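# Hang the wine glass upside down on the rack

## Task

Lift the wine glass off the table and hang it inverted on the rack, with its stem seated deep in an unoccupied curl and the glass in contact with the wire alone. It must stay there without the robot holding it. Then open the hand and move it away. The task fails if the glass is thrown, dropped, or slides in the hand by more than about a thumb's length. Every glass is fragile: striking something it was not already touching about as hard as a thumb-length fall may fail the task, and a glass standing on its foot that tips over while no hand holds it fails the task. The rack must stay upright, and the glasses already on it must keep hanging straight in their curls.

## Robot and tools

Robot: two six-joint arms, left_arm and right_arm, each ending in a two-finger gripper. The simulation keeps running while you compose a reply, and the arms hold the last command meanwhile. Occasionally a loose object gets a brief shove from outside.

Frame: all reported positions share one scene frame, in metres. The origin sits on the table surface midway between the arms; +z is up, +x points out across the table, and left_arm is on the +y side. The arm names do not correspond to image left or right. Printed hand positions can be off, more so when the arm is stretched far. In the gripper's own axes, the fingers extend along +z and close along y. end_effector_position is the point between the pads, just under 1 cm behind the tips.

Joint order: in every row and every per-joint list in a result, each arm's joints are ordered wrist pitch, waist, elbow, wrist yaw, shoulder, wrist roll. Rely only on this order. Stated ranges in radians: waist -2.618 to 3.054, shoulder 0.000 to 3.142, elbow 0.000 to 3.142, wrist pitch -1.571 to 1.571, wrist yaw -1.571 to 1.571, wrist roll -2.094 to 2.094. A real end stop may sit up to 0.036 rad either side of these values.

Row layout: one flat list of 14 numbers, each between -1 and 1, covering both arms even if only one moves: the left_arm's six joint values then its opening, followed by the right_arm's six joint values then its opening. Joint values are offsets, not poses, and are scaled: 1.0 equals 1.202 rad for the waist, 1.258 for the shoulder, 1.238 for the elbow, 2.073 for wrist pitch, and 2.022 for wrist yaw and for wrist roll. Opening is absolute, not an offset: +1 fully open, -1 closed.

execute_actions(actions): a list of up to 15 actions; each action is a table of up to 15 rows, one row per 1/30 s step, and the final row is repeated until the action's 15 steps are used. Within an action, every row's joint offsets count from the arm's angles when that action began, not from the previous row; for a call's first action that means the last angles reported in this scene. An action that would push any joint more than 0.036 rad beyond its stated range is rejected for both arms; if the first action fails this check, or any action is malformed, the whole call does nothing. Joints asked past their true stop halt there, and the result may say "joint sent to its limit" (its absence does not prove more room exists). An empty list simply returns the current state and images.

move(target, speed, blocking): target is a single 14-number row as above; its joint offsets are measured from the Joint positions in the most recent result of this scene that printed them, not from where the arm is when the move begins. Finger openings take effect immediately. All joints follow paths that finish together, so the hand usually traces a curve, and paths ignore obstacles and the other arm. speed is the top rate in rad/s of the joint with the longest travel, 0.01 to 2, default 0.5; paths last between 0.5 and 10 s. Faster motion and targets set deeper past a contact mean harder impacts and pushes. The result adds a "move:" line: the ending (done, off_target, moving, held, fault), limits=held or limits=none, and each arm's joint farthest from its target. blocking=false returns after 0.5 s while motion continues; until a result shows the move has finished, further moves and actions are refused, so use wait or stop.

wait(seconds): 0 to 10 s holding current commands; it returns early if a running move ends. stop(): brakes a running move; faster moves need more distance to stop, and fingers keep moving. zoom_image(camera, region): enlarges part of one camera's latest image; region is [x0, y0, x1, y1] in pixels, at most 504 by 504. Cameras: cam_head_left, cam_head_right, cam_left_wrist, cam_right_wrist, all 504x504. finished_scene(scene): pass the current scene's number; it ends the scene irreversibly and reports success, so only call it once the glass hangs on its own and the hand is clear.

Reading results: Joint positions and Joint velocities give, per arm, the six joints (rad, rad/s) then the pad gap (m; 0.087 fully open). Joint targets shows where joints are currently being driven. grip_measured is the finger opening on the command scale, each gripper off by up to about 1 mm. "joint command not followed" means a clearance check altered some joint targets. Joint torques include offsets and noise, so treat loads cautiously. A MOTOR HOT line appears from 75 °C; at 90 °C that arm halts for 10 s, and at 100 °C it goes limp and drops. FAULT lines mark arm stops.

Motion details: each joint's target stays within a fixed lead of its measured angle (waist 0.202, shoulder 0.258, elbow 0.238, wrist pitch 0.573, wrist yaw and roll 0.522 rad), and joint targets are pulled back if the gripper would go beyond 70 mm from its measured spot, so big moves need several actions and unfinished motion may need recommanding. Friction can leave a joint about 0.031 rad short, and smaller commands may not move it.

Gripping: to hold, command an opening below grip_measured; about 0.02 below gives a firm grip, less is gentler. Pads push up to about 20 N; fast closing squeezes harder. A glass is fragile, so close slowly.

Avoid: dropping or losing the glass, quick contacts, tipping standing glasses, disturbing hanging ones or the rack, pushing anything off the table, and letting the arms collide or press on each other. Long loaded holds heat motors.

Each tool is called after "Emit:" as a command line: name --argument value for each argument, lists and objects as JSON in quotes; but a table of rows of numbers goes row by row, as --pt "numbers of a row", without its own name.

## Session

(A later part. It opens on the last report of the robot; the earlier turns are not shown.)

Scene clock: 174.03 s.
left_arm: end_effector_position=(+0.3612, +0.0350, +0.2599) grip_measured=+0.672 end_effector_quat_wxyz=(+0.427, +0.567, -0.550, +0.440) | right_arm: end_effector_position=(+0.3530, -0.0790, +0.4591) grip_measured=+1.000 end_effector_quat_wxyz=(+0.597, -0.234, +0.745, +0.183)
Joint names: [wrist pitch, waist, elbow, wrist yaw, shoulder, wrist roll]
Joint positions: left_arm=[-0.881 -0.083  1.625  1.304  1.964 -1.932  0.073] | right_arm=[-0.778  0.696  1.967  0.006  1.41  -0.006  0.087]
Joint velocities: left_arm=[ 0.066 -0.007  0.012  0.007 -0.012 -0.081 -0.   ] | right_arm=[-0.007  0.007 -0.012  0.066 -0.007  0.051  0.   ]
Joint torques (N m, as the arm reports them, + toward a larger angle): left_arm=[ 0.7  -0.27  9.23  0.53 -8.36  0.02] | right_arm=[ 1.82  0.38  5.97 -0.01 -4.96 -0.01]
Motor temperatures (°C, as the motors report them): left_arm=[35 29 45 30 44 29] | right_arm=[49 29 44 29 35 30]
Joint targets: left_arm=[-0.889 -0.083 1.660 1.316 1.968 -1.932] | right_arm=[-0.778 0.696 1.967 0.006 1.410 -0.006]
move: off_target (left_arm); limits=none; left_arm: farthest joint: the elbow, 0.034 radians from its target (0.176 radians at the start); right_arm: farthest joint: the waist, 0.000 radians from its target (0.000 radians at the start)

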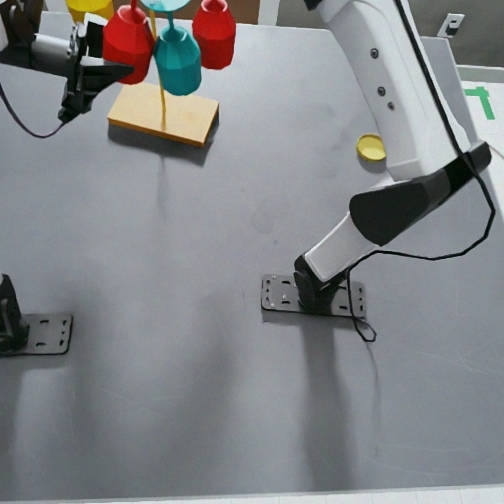

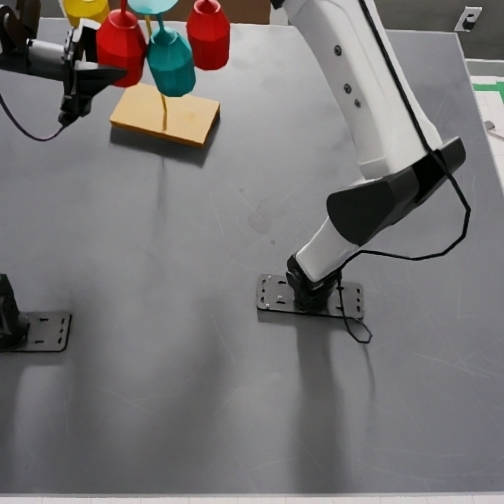

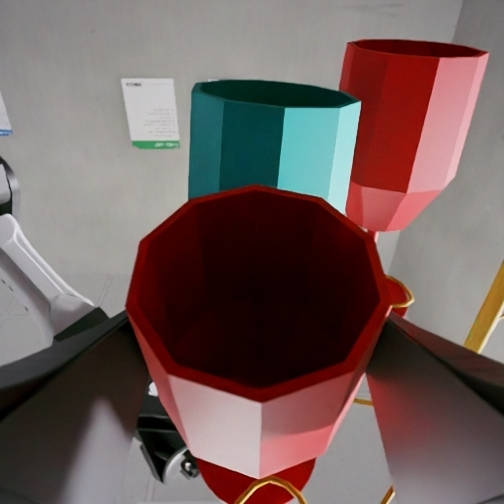

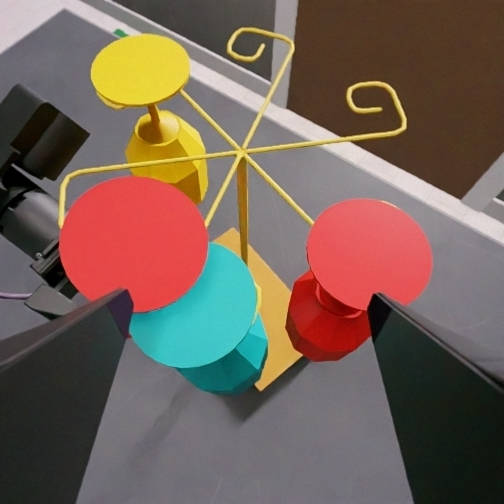

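Emit:
move --target '[0,0.024,0.028,0.006,0,0,0.62, 0,0,0,0,0,0,1]' --speed 0.05

Scene clock: 176.70 s.
left_arm: end_effector_position=(+0.3656, +0.0438, +0.2596) grip_measured=+0.672 end_effector_quat_wxyz=(+0.422, +0.573, -0.544, +0.445) | right_arm: end_effector_position=(+0.3530, -0.0790, +0.4591) grip_measured=+1.000 end_effector_quat_wxyz=(+0.597, -0.234, +0.745, +0.183)
Joint names: [wrist pitch, waist, elbow, wrist yaw, shoulder, wrist roll]
Joint positions: left_arm=[-0.882 -0.062  1.625  1.303  1.964 -1.932  0.073] | right_arm=[-0.778  0.696  1.967  0.006  1.41  -0.006  0.087]
Joint velocities: left_arm=[ 0.022  0.002  0.012 -0.051  0.012  0.022  0.001] | right_arm=[-0.066  0.007 -0.012  0.022 -0.002 -0.037  0.   ]
Joint torques (N m, as the arm reports them, + toward a larger angle): left_arm=[ 0.8   0.18  9.36  0.61 -8.59  0.04] | right_arm=[ 1.81  0.37  5.94 -0.01 -4.88 -0.02]
Motor temperatures (°C, as the motors report them): left_arm=[35 29 46 30 45 29] | right_arm=[49 29 44 29 35 30]
Joint targets: left_arm=[-0.881 -0.054 1.660 1.316 1.964 -1.932] | right_arm=[-0.778 0.696 1.967 0.006 1.410 -0.006]
move: off_target (left_arm); limits=none; left_arm: farthest joint: the elbow, 0.034 radians from its target (0.034 radians at the start); right_arm: farthest joint: the waist, 0.000 radians from its target (0.000 radians at the start)

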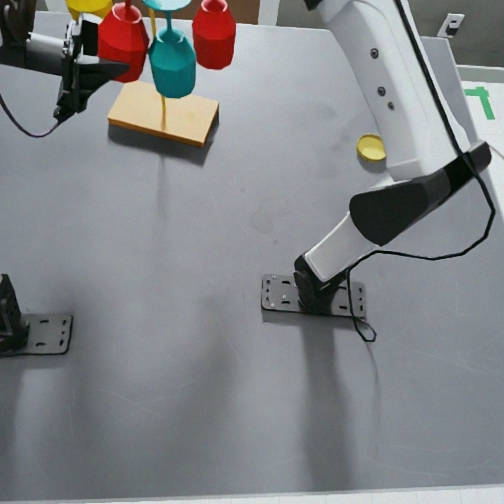

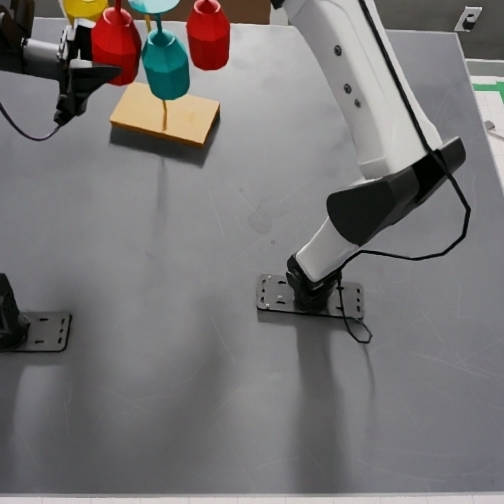

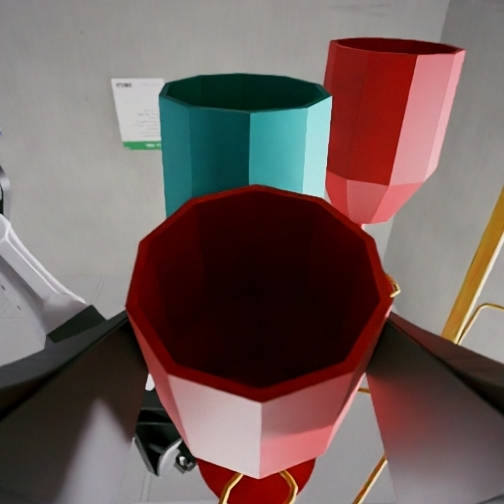

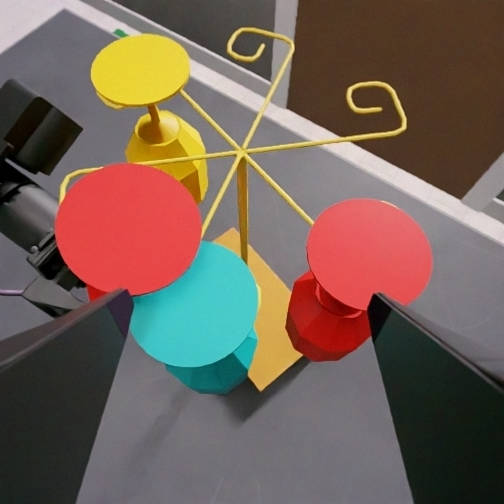

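Emit:
move --target '[-0.016,0,0.15,0.006,0.095,0,0.62, 0,0,0,0,0,0,1]' --speed 0.06

Scene clock: 189.63 s.
left_arm: end_effector_position=(+0.3948, +0.0426, +0.2545) grip_measured=+0.672 end_effector_quat_wxyz=(+0.419, +0.572, -0.546, +0.446) | right_arm: end_effector_position=(+0.3530, -0.0790, +0.4591) grip_measured=+1.000 end_effector_quat_wxyz=(+0.597, -0.234, +0.745, +0.183)
Joint names: [wrist pitch, waist, elbow, wrist yaw, shoulder, wrist roll]
Joint positions: left_arm=[-0.908 -0.062  1.776  1.299  2.081 -1.932  0.073] | right_arm=[-0.778  0.696  1.967  0.006  1.41  -0.006  0.087]
Joint velocities: left_arm=[-0.037  0.002  0.007  0.037 -0.017  0.022  0.   ] | right_arm=[-0.037  0.012 -0.002  0.007  0.002 -0.022  0.   ]
Joint torques (N m, as the arm reports them, + toward a larger angle): left_arm=[ 0.74 -0.32  9.39  0.63 -9.25  0.  ] | right_arm=[ 1.8   0.4   5.98 -0.01 -4.92 -0.02]
Motor temperatures (°C, as the motors report them): left_arm=[35 29 46 30 47 29] | right_arm=[50 29 44 29 35 30]
Joint targets: left_arm=[-0.915 -0.062 1.811 1.315 2.084 -1.932] | right_arm=[-0.778 0.696 1.967 0.006 1.410 -0.006]
move: off_target (left_arm); limits=none; left_arm: farthest joint: the elbow, 0.035 radians from its target (0.185 radians at the start); right_arm: farthest joint: the waist, 0.000 radians from its target (0.000 radians at the start)

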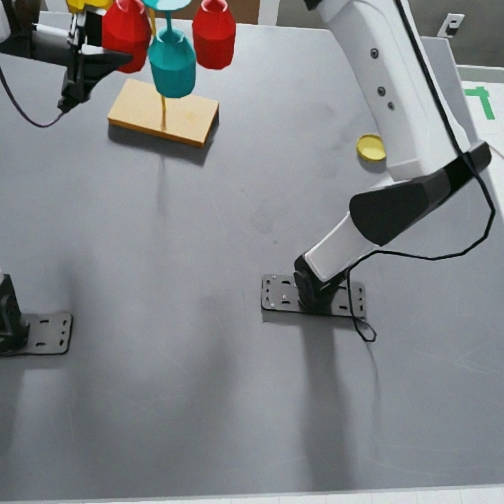

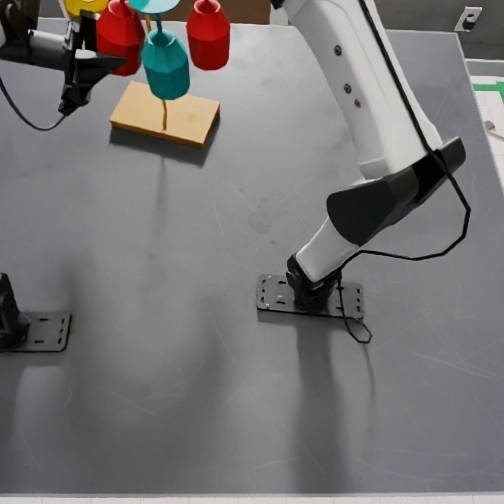

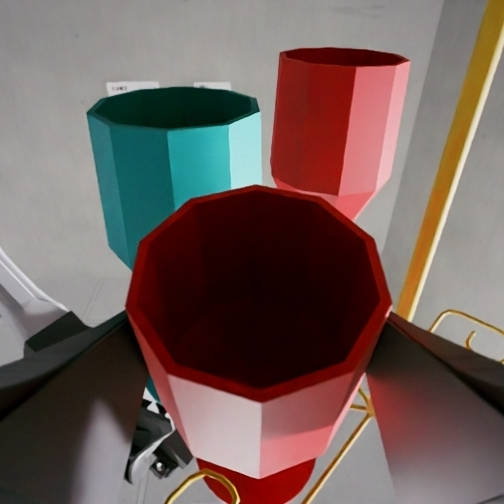

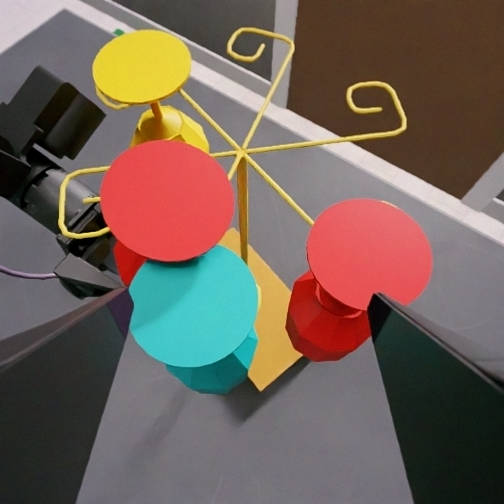

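Emit:
move --target '[0,0.028,0.028,0.05,0,0,0.62, 0,0,0,0,0,0,1]' --speed 0.04

Scene clock: 196.87 s.
left_arm: end_effector_position=(+0.3948, +0.0532, +0.2668) grip_measured=+0.672 end_effector_quat_wxyz=(+0.439, +0.558, -0.530, +0.464) | right_arm: end_effector_position=(+0.3530, -0.0790, +0.4591) grip_measured=+1.000 end_effector_quat_wxyz=(+0.597, -0.234, +0.745, +0.183)
Joint names: [wrist pitch, waist, elbow, wrist yaw, shoulder, wrist roll]
Joint positions: left_arm=[-0.909 -0.037  1.776  1.373  2.081 -1.932  0.073] | right_arm=[-0.778  0.696  1.967  0.006  1.41  -0.006  0.087]
Joint velocities: left_arm=[-0.022  0.002 -0.002  0.022  0.007 -0.051  0.001] | right_arm=[-0.007  0.012 -0.007  0.037  0.002  0.007  0.   ]
Joint torques (N m, as the arm reports them, + toward a larger angle): left_arm=[ 0.73  0.38  9.24  0.79 -9.51  0.03] | right_arm=[ 1.81  0.37  5.94  0.   -4.9  -0.02]
Motor temperatures (°C, as the motors report them): left_arm=[35 29 47 30 49 29] | right_arm=[50 29 44 29 35 30]
Joint targets: left_arm=[-0.908 -0.028 1.811 1.401 2.081 -1.932] | right_arm=[-0.778 0.696 1.967 0.006 1.410 -0.006]
move: off_target (left_arm); limits=none; left_arm: farthest joint: the elbow, 0.035 radians from its target (0.035 radians at the start); right_arm: farthest joint: the waist, 0.000 radians from its target (0.000 radians at the start)

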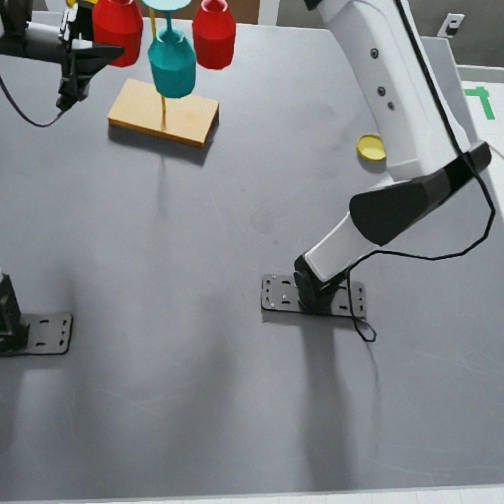

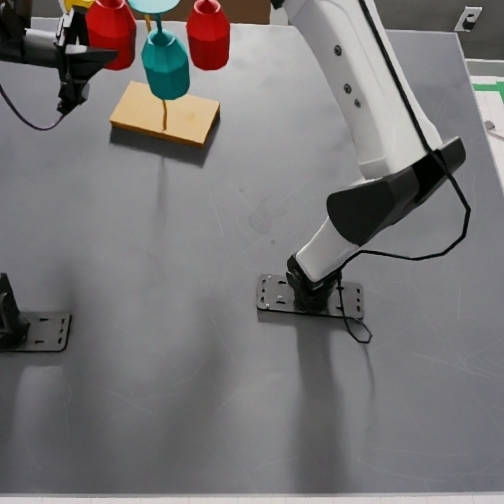

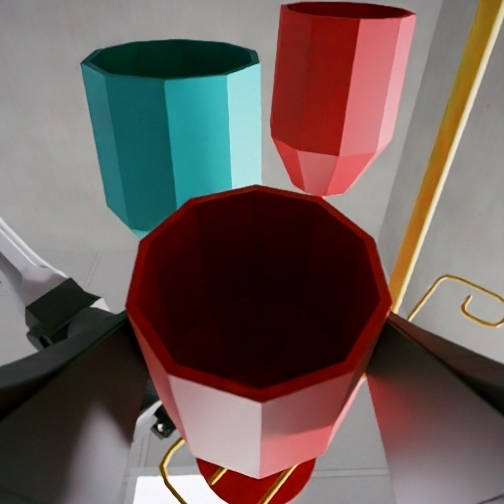

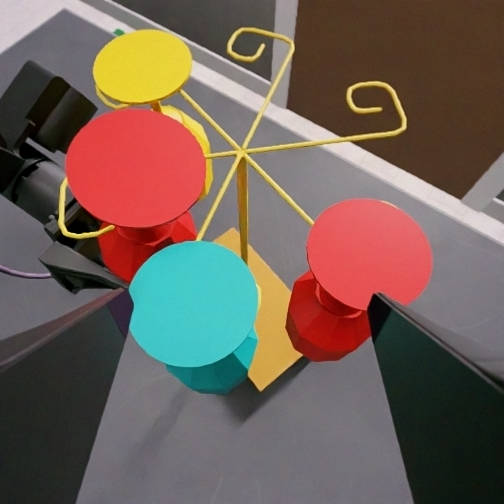

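Emit:
zoom_image --camera "cam_right_wrist" --region '[30,60,270,300]'

Emit:
zoom_image --camera "cam_left_wrist" --region '[120,384,400,504]'

Region (30, 60, 270, 300) of cam_right_wrist's 504x504 image, scaled by 2.100, with more detail than that image has.

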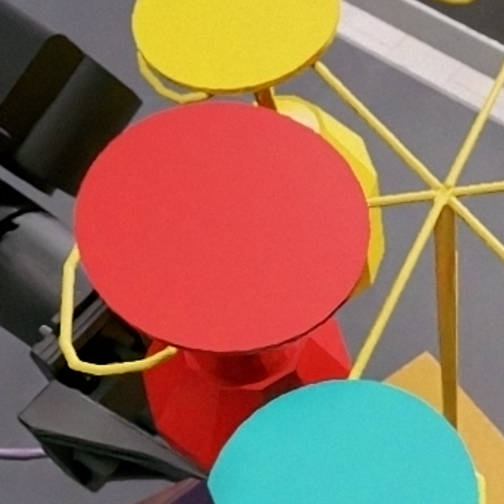

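Region (120, 384, 400, 504) of cam_left_wrist's 504x504 image, scaled by 1.800, with more detail than that image has; it fills the top 216 rows of this view, and the rest is white.

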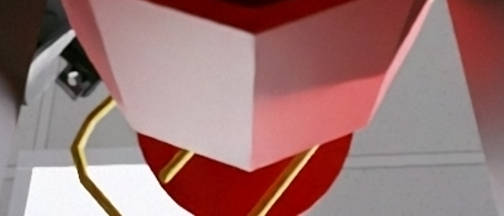

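Emit:
move --target '[0.043,0.042,-0.11,0.063,-0.058,0,0.62, 0,0,0,0,0,0,1]' --speed 0.04

Scene clock: 207.83 s.
left_arm: end_effector_position=(+0.3836, +0.0726, +0.2708) grip_measured=+0.672 end_effector_quat_wxyz=(+0.464, +0.540, -0.505, +0.488) | right_arm: end_effector_position=(+0.3530, -0.0790, +0.4591) grip_measured=+1.000 end_effector_quat_wxyz=(+0.597, -0.234, +0.745, +0.183)
Joint names: [wrist pitch, waist, elbow, wrist yaw, shoulder, wrist roll]
Joint positions: left_arm=[-0.841  0.005  1.659  1.473  2.036 -1.932  0.073] | right_arm=[-0.778  0.696  1.967  0.006  1.41  -0.006  0.087]
Joint velocities: left_arm=[ 0.037  0.007  0.002 -0.051 -0.022 -0.022 -0.   ] | right_arm=[-0.066 -0.017  0.002 -0.022  0.012  0.007  0.   ]
Joint torques (N m, as the arm reports them, + toward a larger angle): left_arm=[  0.95   0.39   5.04   0.73 -10.83   0.02] | right_arm=[ 1.82  0.41  5.97 -0.01 -4.91 -0.01]
Motor temperatures (°C, as the motors report them): left_arm=[35 29 46 31 51 29] | right_arm=[50 29 44 29 35 30]
Joint targets: left_arm=[-0.819 0.014 1.640 1.500 2.008 -1.932] | right_arm=[-0.778 0.696 1.967 0.006 1.410 -0.006]
move: off_target (left_arm); limits=none; left_arm: farthest joint: the shoulder, 0.028 radians from its target (0.073 radians at the start); right_arm: farthest joint: the waist, 0.000 radians from its target (0.000 radians at the start)

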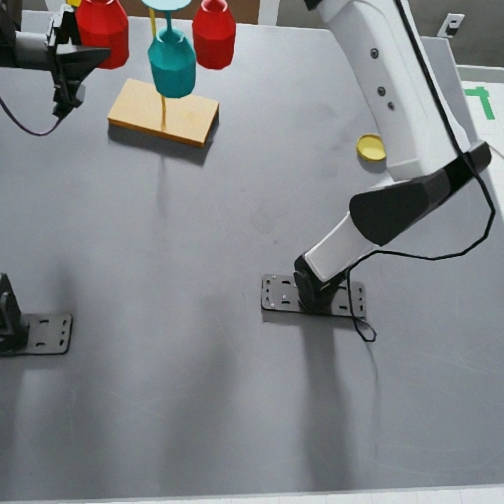

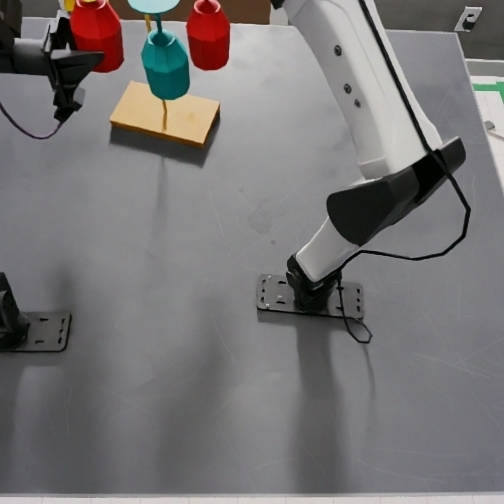

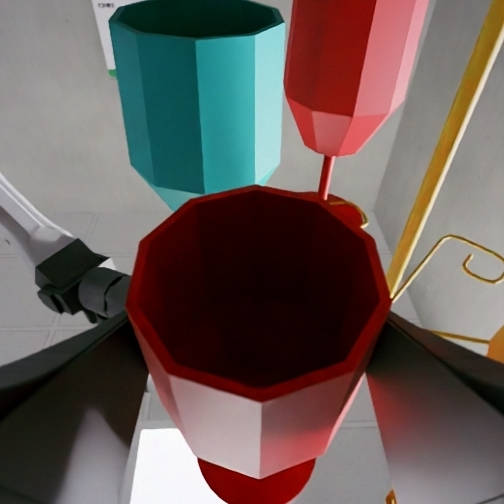

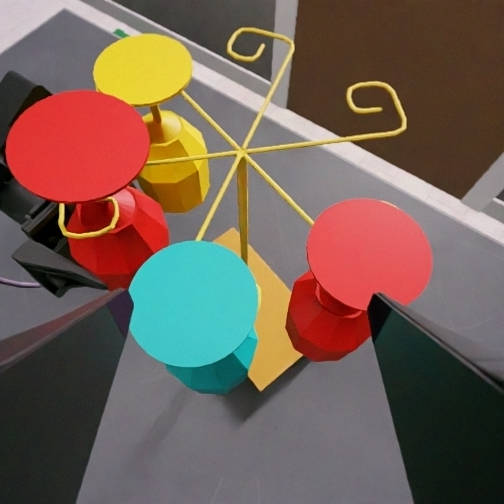

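Emit:
zoom_image --camera "cam_right_wrist" --region '[0,70,220,290]'

Region (0, 70, 220, 290) of cam_right_wrist's 504x504 image, scaled by 2.291, with more detail than that image has.

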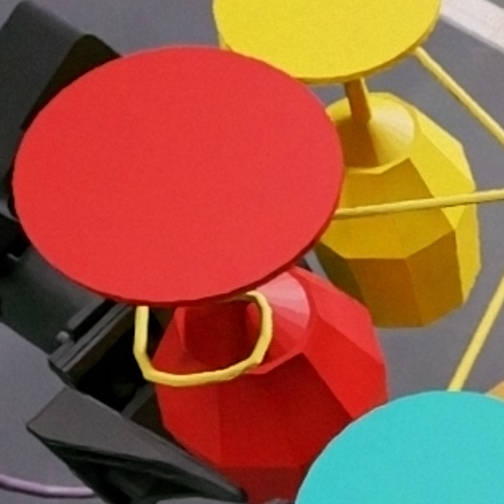

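Emit:
move --target '[0.045,0.008,-0.073,0.047,-0.022,0,0.62, 0,0,0,0,0,0,1]' --speed 0.04

Emit:
zoom_image --camera "cam_right_wrist" --region '[0,70,220,290]'

Scene clock: 215.80 s.
left_arm: end_effector_position=(+0.3764, +0.0743, +0.2645) grip_measured=+0.672 end_effector_quat_wxyz=(+0.486, +0.518, -0.496, +0.499) | right_arm: end_effector_position=(+0.3530, -0.0790, +0.4591) grip_measured=+1.000 end_effector_quat_wxyz=(+0.597, -0.234, +0.745, +0.183)
Joint names: [wrist pitch, waist, elbow, wrist yaw, shoulder, wrist roll]
Joint positions: left_arm=[-0.77   0.005  1.588  1.54   2.036 -1.932  0.073] | right_arm=[-0.778  0.696  1.967  0.006  1.41  -0.006  0.087]
Joint velocities: left_arm=[-0.051 -0.007  0.022  0.022 -0.012 -0.066 -0.   ] | right_arm=[-0.007 -0.012 -0.002  0.022 -0.007  0.007  0.   ]
Joint torques (N m, as the arm reports them, + toward a larger angle): left_arm=[  0.98   0.41   5.08   0.74 -10.81   0.04] | right_arm=[ 1.81  0.35  5.94 -0.01 -4.93 -0.03]
Motor temperatures (°C, as the motors report them): left_arm=[35 29 45 31 53 29] | right_arm=[50 29 44 29 35 30]
Joint targets: left_arm=[-0.748 0.015 1.569 1.568 2.009 -1.932] | right_arm=[-0.778 0.696 1.967 0.006 1.410 -0.006]
move: off_target (left_arm); limits=none; left_arm: farthest joint: the shoulder, 0.028 radians from its target (0.028 radians at the start); right_arm: farthest joint: the waist, 0.000 radians from its target (0.000 radians at the start)

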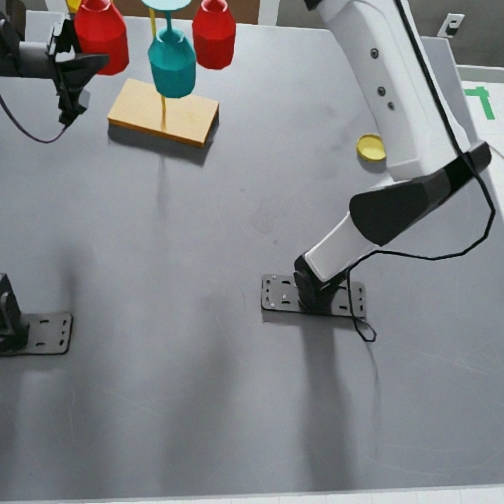

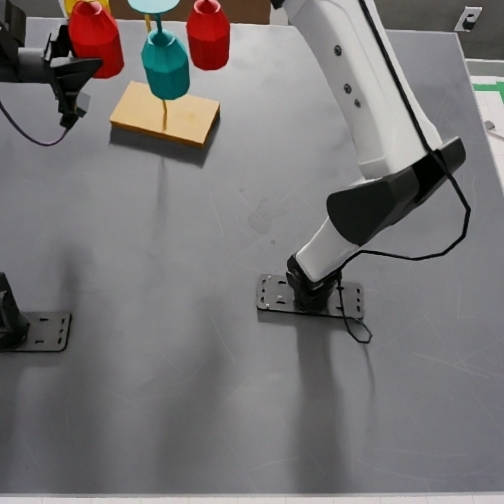

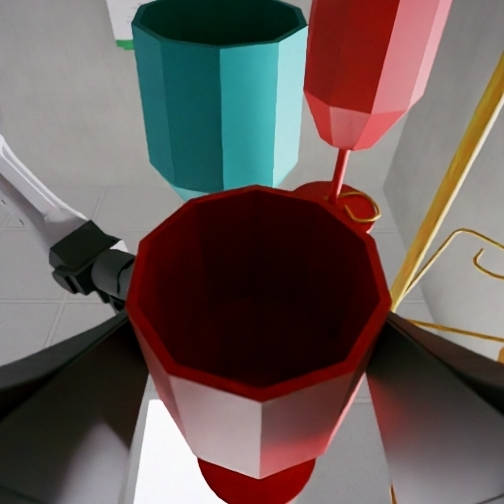

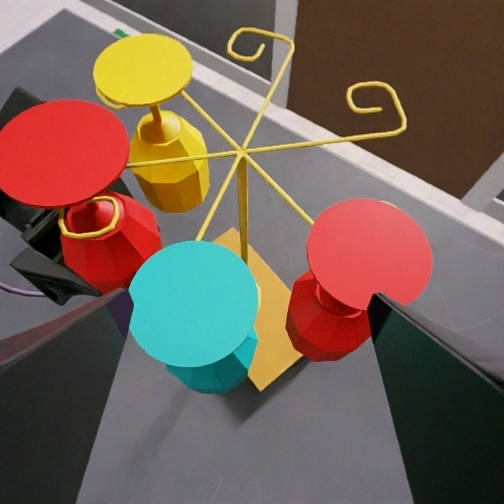

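Region (0, 70, 220, 290) of cam_right_wrist's 504x504 image, scaled by 2.291, with more detail than that image has.

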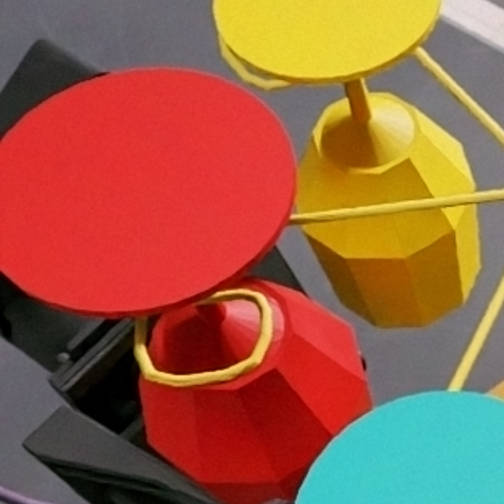

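Emit:
move --target '[0.014,0.021,-0.044,0.014,-0.044,0,0.62, 0,0,0,0,0,0,1]' --speed 0.03

Emit:
zoom_image --camera "cam_right_wrist" --region '[0,70,220,290]'

Scene clock: 220.33 s.
left_arm: end_effector_position=(+0.3721, +0.0811, +0.2661) grip_measured=+0.672 end_effector_quat_wxyz=(+0.482, +0.522, -0.491, +0.504) | right_arm: end_effector_position=(+0.3530, -0.0790, +0.4591) grip_measured=+1.000 end_effector_quat_wxyz=(+0.597, -0.234, +0.745, +0.183)
Joint names: [wrist pitch, waist, elbow, wrist yaw, shoulder, wrist roll]
Joint positions: left_arm=[-0.762  0.022  1.554  1.541  2.009 -1.932  0.073] | right_arm=[-0.778  0.696  1.967  0.006  1.41  -0.006  0.087]
Joint velocities: left_arm=[-0.081  0.007  0.017  0.007 -0.007 -0.081  0.   ] | right_arm=[-0.007 -0.007 -0.012 -0.007  0.007 -0.037  0.   ]
Joint torques (N m, as the arm reports them, + toward a larger angle): left_arm=[  0.95   0.36   4.88   0.75 -10.39   0.03] | right_arm=[ 1.82  0.38  5.96 -0.01 -4.92 -0.01]
Motor temperatures (°C, as the motors report them): left_arm=[35 29 44 31 55 29] | right_arm=[50 29 44 29 35 30]
Joint targets: left_arm=[-0.741 0.030 1.534 1.568 1.981 -1.932] | right_arm=[-0.778 0.696 1.967 0.006 1.410 -0.006]
move: off_target (left_arm); limits=none; left_arm: farthest joint: the shoulder, 0.028 radians from its target (0.056 radians at the start); right_arm: farthest joint: the waist, 0.000 radians from its target (0.000 radians at the start)

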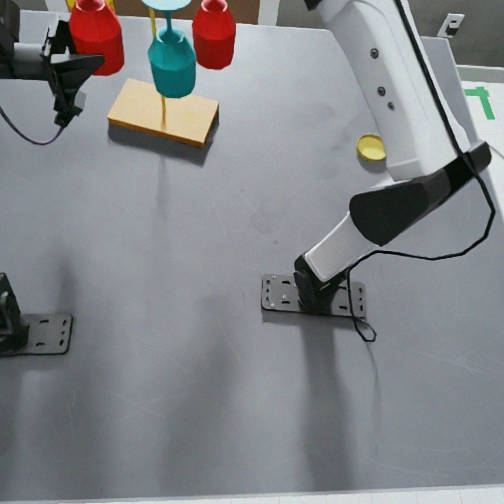

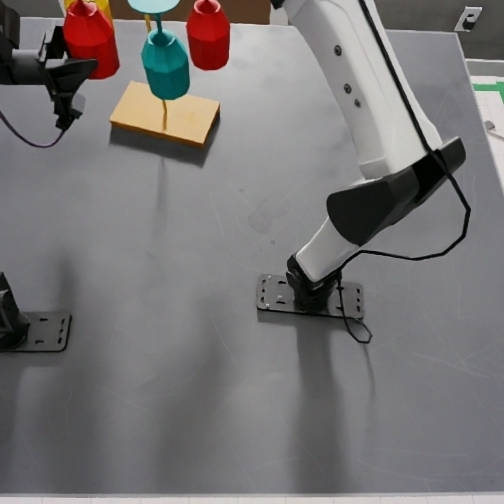

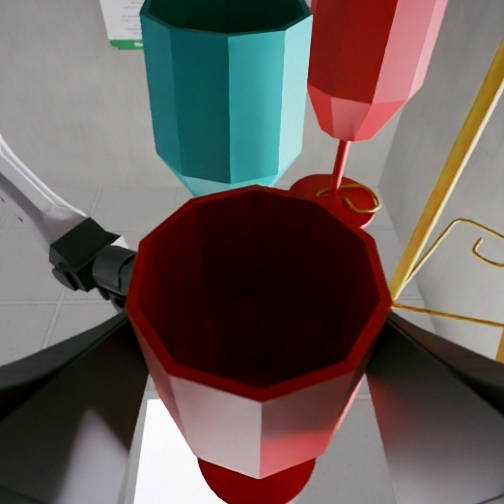

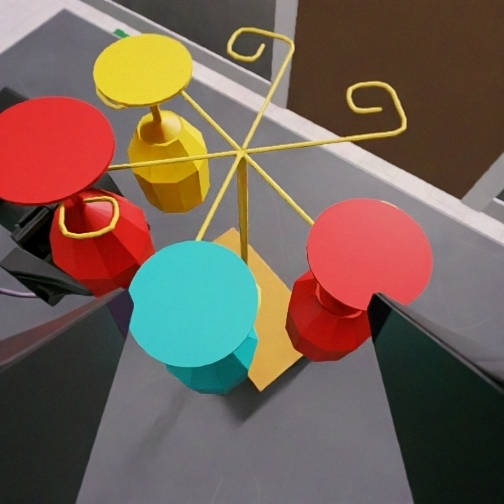

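Region (0, 70, 220, 290) of cam_right_wrist's 504x504 image, scaled by 2.291, with more detail than that image has.

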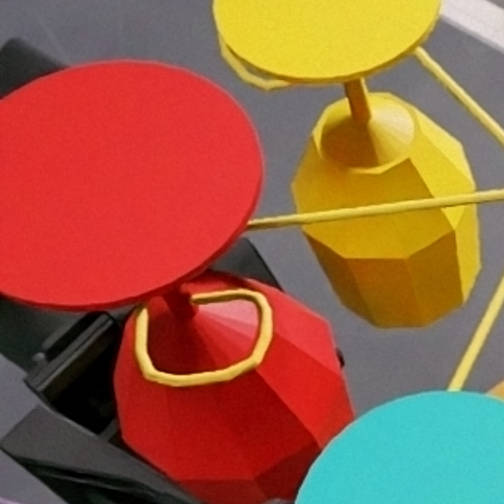

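Emit:
move --target '[0.012,-0.03,-0.032,0.014,-0.034,0,0.62, 0,0,0,0,0,0,1]' --speed 0.03

Emit:
zoom_image --camera "cam_right_wrist" --region '[0,70,220,290]'

Scene clock: 224.20 s.
left_arm: end_effector_position=(+0.3634, +0.0694, +0.2670) grip_measured=+0.672 end_effector_quat_wxyz=(+0.490, +0.515, -0.498, +0.497) | right_arm: end_effector_position=(+0.3530, -0.0790, +0.4591) grip_measured=+1.000 end_effector_quat_wxyz=(+0.597, -0.234, +0.745, +0.183)
Joint names: [wrist pitch, waist, elbow, wrist yaw, shoulder, wrist roll]
Joint positions: left_arm=[-0.759 -0.006  1.534  1.542  1.993 -1.932  0.073] | right_arm=[-0.778  0.696  1.967  0.006  1.41  -0.006  0.087]
Joint velocities: left_arm=[ 0.081  0.012 -0.012  0.022 -0.017 -0.037  0.   ] | right_arm=[-0.051 -0.017 -0.002  0.037 -0.002  0.051  0.   ]
Joint torques (N m, as the arm reports them, + toward a larger angle): left_arm=[  0.91  -0.94   4.96   0.74 -10.34   0.03] | right_arm=[ 1.82  0.41  5.94 -0.01 -4.92 -0.02]
Motor temperatures (°C, as the motors report them): left_arm=[35 29 43 31 55 29] | right_arm=[51 29 44 29 35 30]
Joint targets: left_arm=[-0.738 -0.014 1.514 1.570 1.966 -1.932] | right_arm=[-0.778 0.696 1.967 0.006 1.410 -0.006]
move: off_target (left_arm); limits=none; left_arm: farthest joint: the shoulder, 0.027 radians from its target (0.043 radians at the start); right_arm: farthest joint: the waist, 0.000 radians from its target (0.000 radians at the start)

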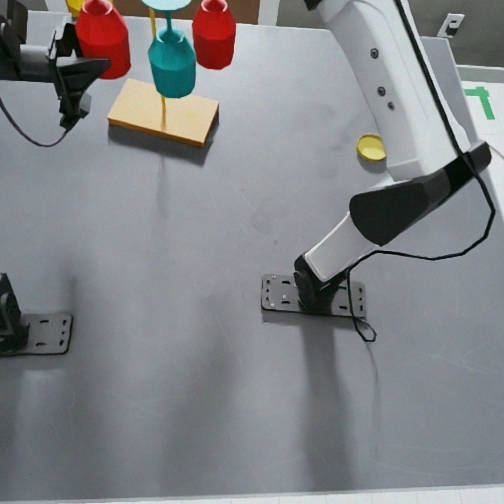

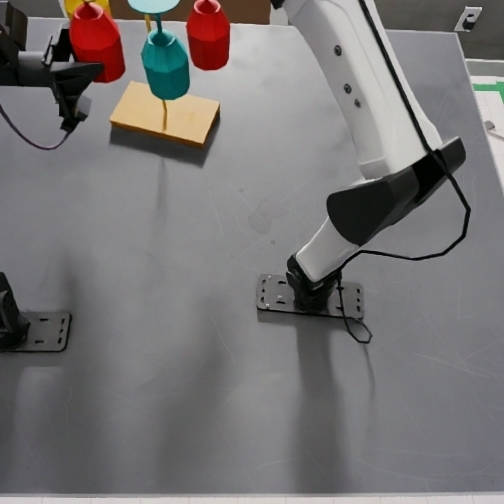

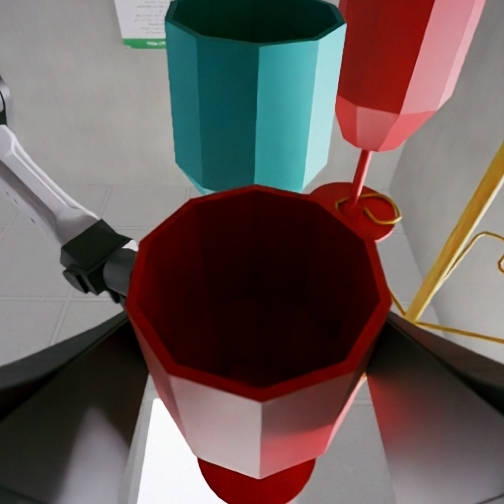

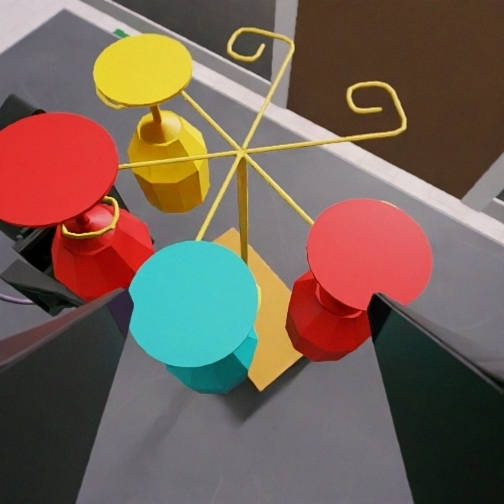

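Region (0, 70, 220, 290) of cam_right_wrist's 504x504 image, scaled by 2.291, with more detail than that image has.

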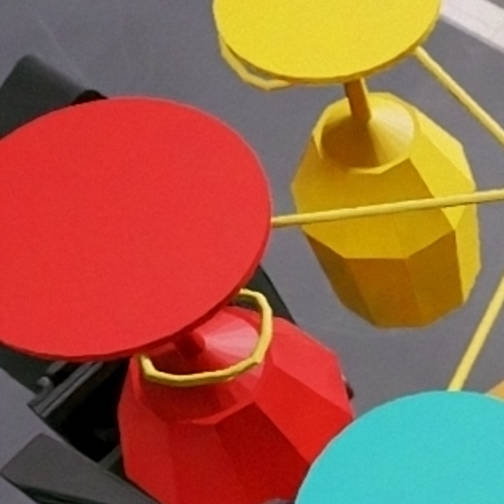

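Emit:
move --target '[-0.006,-0.019,0.052,0.014,0.024,0,0.62, 0,0,0,0,0,0,1]' --speed 0.03

Emit:
zoom_image --camera "cam_right_wrist" --region '[0,70,220,290]'

Scene clock: 228.73 s.
left_arm: end_effector_position=(+0.3674, +0.0636, +0.2648) grip_measured=+0.672 end_effector_quat_wxyz=(+0.493, +0.511, -0.502, +0.494) | right_arm: end_effector_position=(+0.3530, -0.0790, +0.4591) grip_measured=+1.000 end_effector_quat_wxyz=(+0.597, -0.234, +0.745, +0.183)
Joint names: [wrist pitch, waist, elbow, wrist yaw, shoulder, wrist roll]
Joint positions: left_arm=[-0.762 -0.021  1.564  1.542  2.02  -1.931  0.073] | right_arm=[-0.778  0.696  1.967  0.006  1.41  -0.006  0.087]
Joint velocities: left_arm=[-0.007 -0.012 -0.012 -0.051 -0.007  0.007 -0.001] | right_arm=[ 0.022  0.012 -0.022 -0.022 -0.007 -0.022  0.   ]
Joint torques (N m, as the arm reports them, + toward a larger angle): left_arm=[ 0.62 -0.95  9.17  0.8  -8.55  0.02] | right_arm=[ 1.81  0.36  5.95  0.   -4.9  -0.02]
Motor temperatures (°C, as the motors report them): left_arm=[34 29 43 31 56 29] | right_arm=[51 29 44 29 35 30]
Joint targets: left_arm=[-0.772 -0.029 1.598 1.570 2.024 -1.932] | right_arm=[-0.778 0.696 1.967 0.006 1.410 -0.006]
move: off_target (left_arm); limits=none; left_arm: farthest joint: the elbow, 0.034 radians from its target (0.064 radians at the start); right_arm: farthest joint: the waist, 0.000 radians from its target (0.000 radians at the start)

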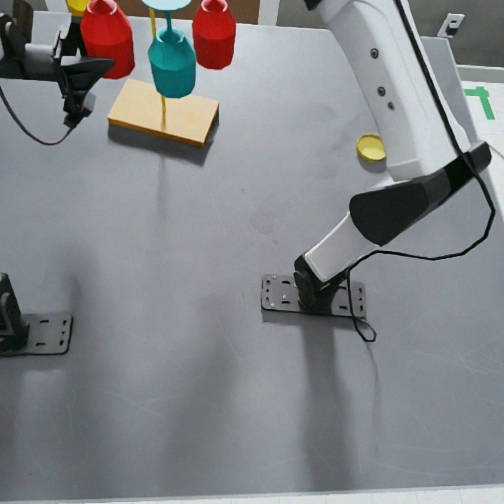

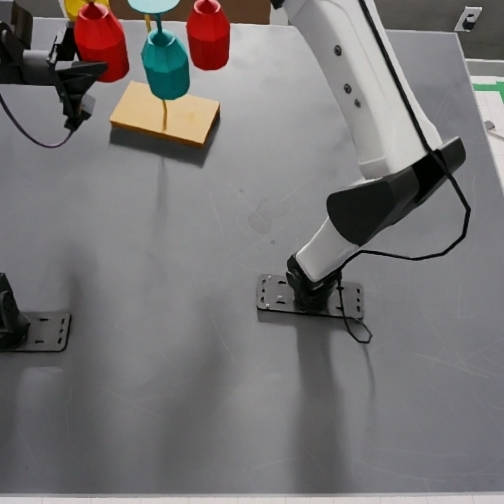

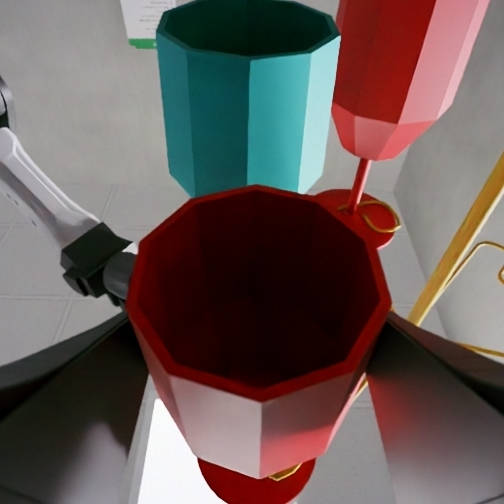

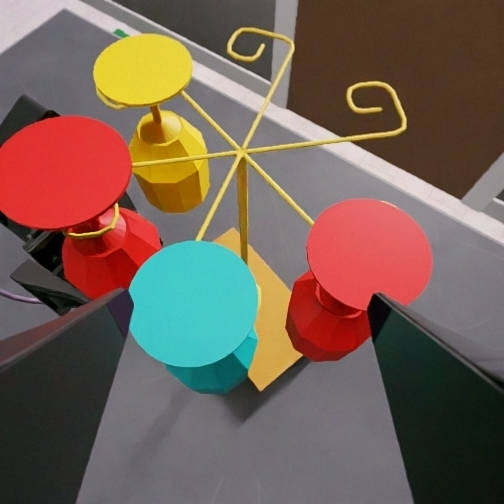

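Region (0, 70, 220, 290) of cam_right_wrist's 504x504 image, scaled by 2.291, with more detail than that image has.

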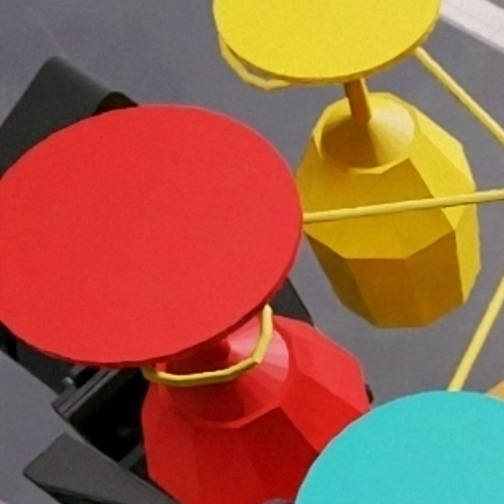

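Emit:
move --target '[0.044,0,-0.056,0.014,0.02,0,0.62, 0,0,0,0,0,0,1]' --speed 0.03

Emit:
zoom_image --camera "cam_right_wrist" --region '[0,70,220,290]'

Scene clock: 235.07 s.
left_arm: end_effector_position=(+0.3689, +0.0636, +0.2456) grip_measured=+0.672 end_effector_quat_wxyz=(+0.492, +0.510, -0.503, +0.494) | right_arm: end_effector_position=(+0.3530, -0.0790, +0.4591) grip_measured=+1.000 end_effector_quat_wxyz=(+0.597, -0.234, +0.745, +0.183)
Joint names: [wrist pitch, waist, elbow, wrist yaw, shoulder, wrist roll]
Joint positions: left_arm=[-0.693 -0.021  1.52   1.542  2.044 -1.931  0.073] | right_arm=[-0.778  0.696  1.967  0.006  1.41  -0.006  0.087]
Joint velocities: left_arm=[ 0.081  0.007  0.002  0.007 -0.017  0.007 -0.001] | right_arm=[-0.022 -0.007  0.002  0.066  0.012 -0.051  0.   ]
Joint torques (N m, as the arm reports them, + toward a larger angle): left_arm=[ 1.01 -0.35  4.49  0.75 -8.89  0.04] | right_arm=[ 1.82  0.37  5.98  0.   -4.94 -0.01]
Motor temperatures (°C, as the motors report them): left_arm=[34 29 43 31 55 29] | right_arm=[51 29 44 29 35 30]
Joint targets: left_arm=[-0.671 -0.021 1.495 1.570 2.045 -1.931] | right_arm=[-0.778 0.696 1.967 0.006 1.410 -0.006]
joint sent to its limit (left arm) — the command would take the wrist yaw past its upper limit, so that joint was sent only as far as its limit.
move: off_target (left_arm); limits=none; left_arm: farthest joint: the wrist yaw, 0.028 radians from its target (0.027 radians at the start); right_arm: farthest joint: the waist, 0.000 radians from its target (0.000 radians at the start)

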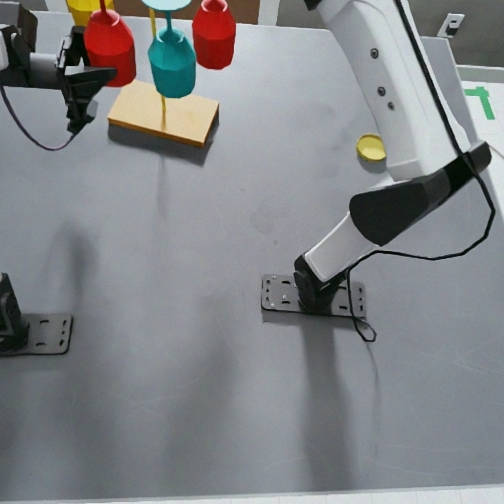

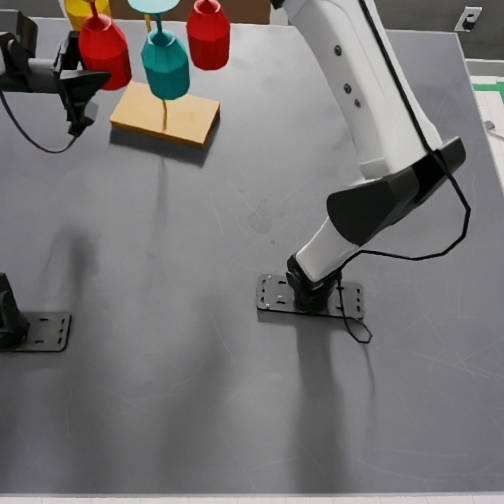

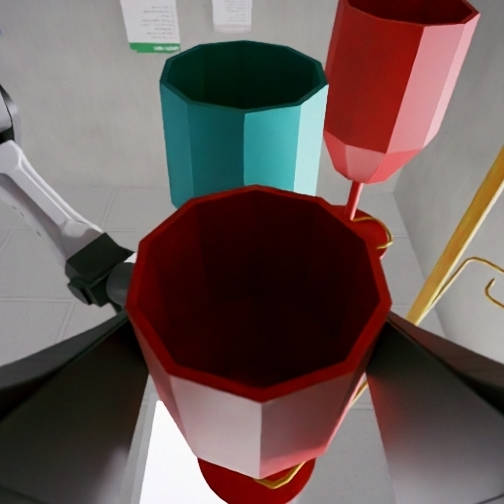

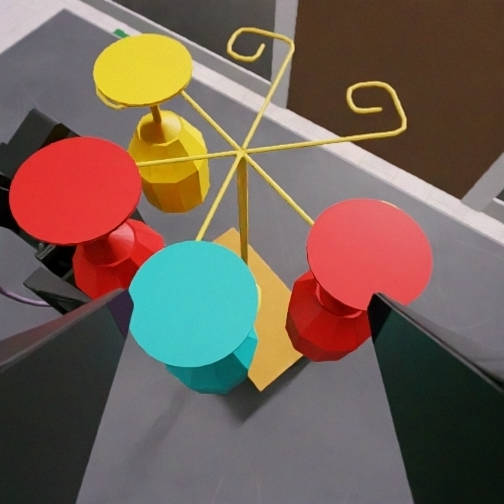

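Region (0, 70, 220, 290) of cam_right_wrist's 504x504 image, scaled by 2.291, with more detail than that image has.

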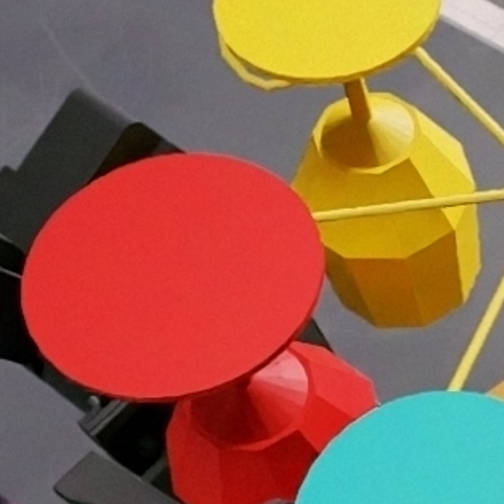

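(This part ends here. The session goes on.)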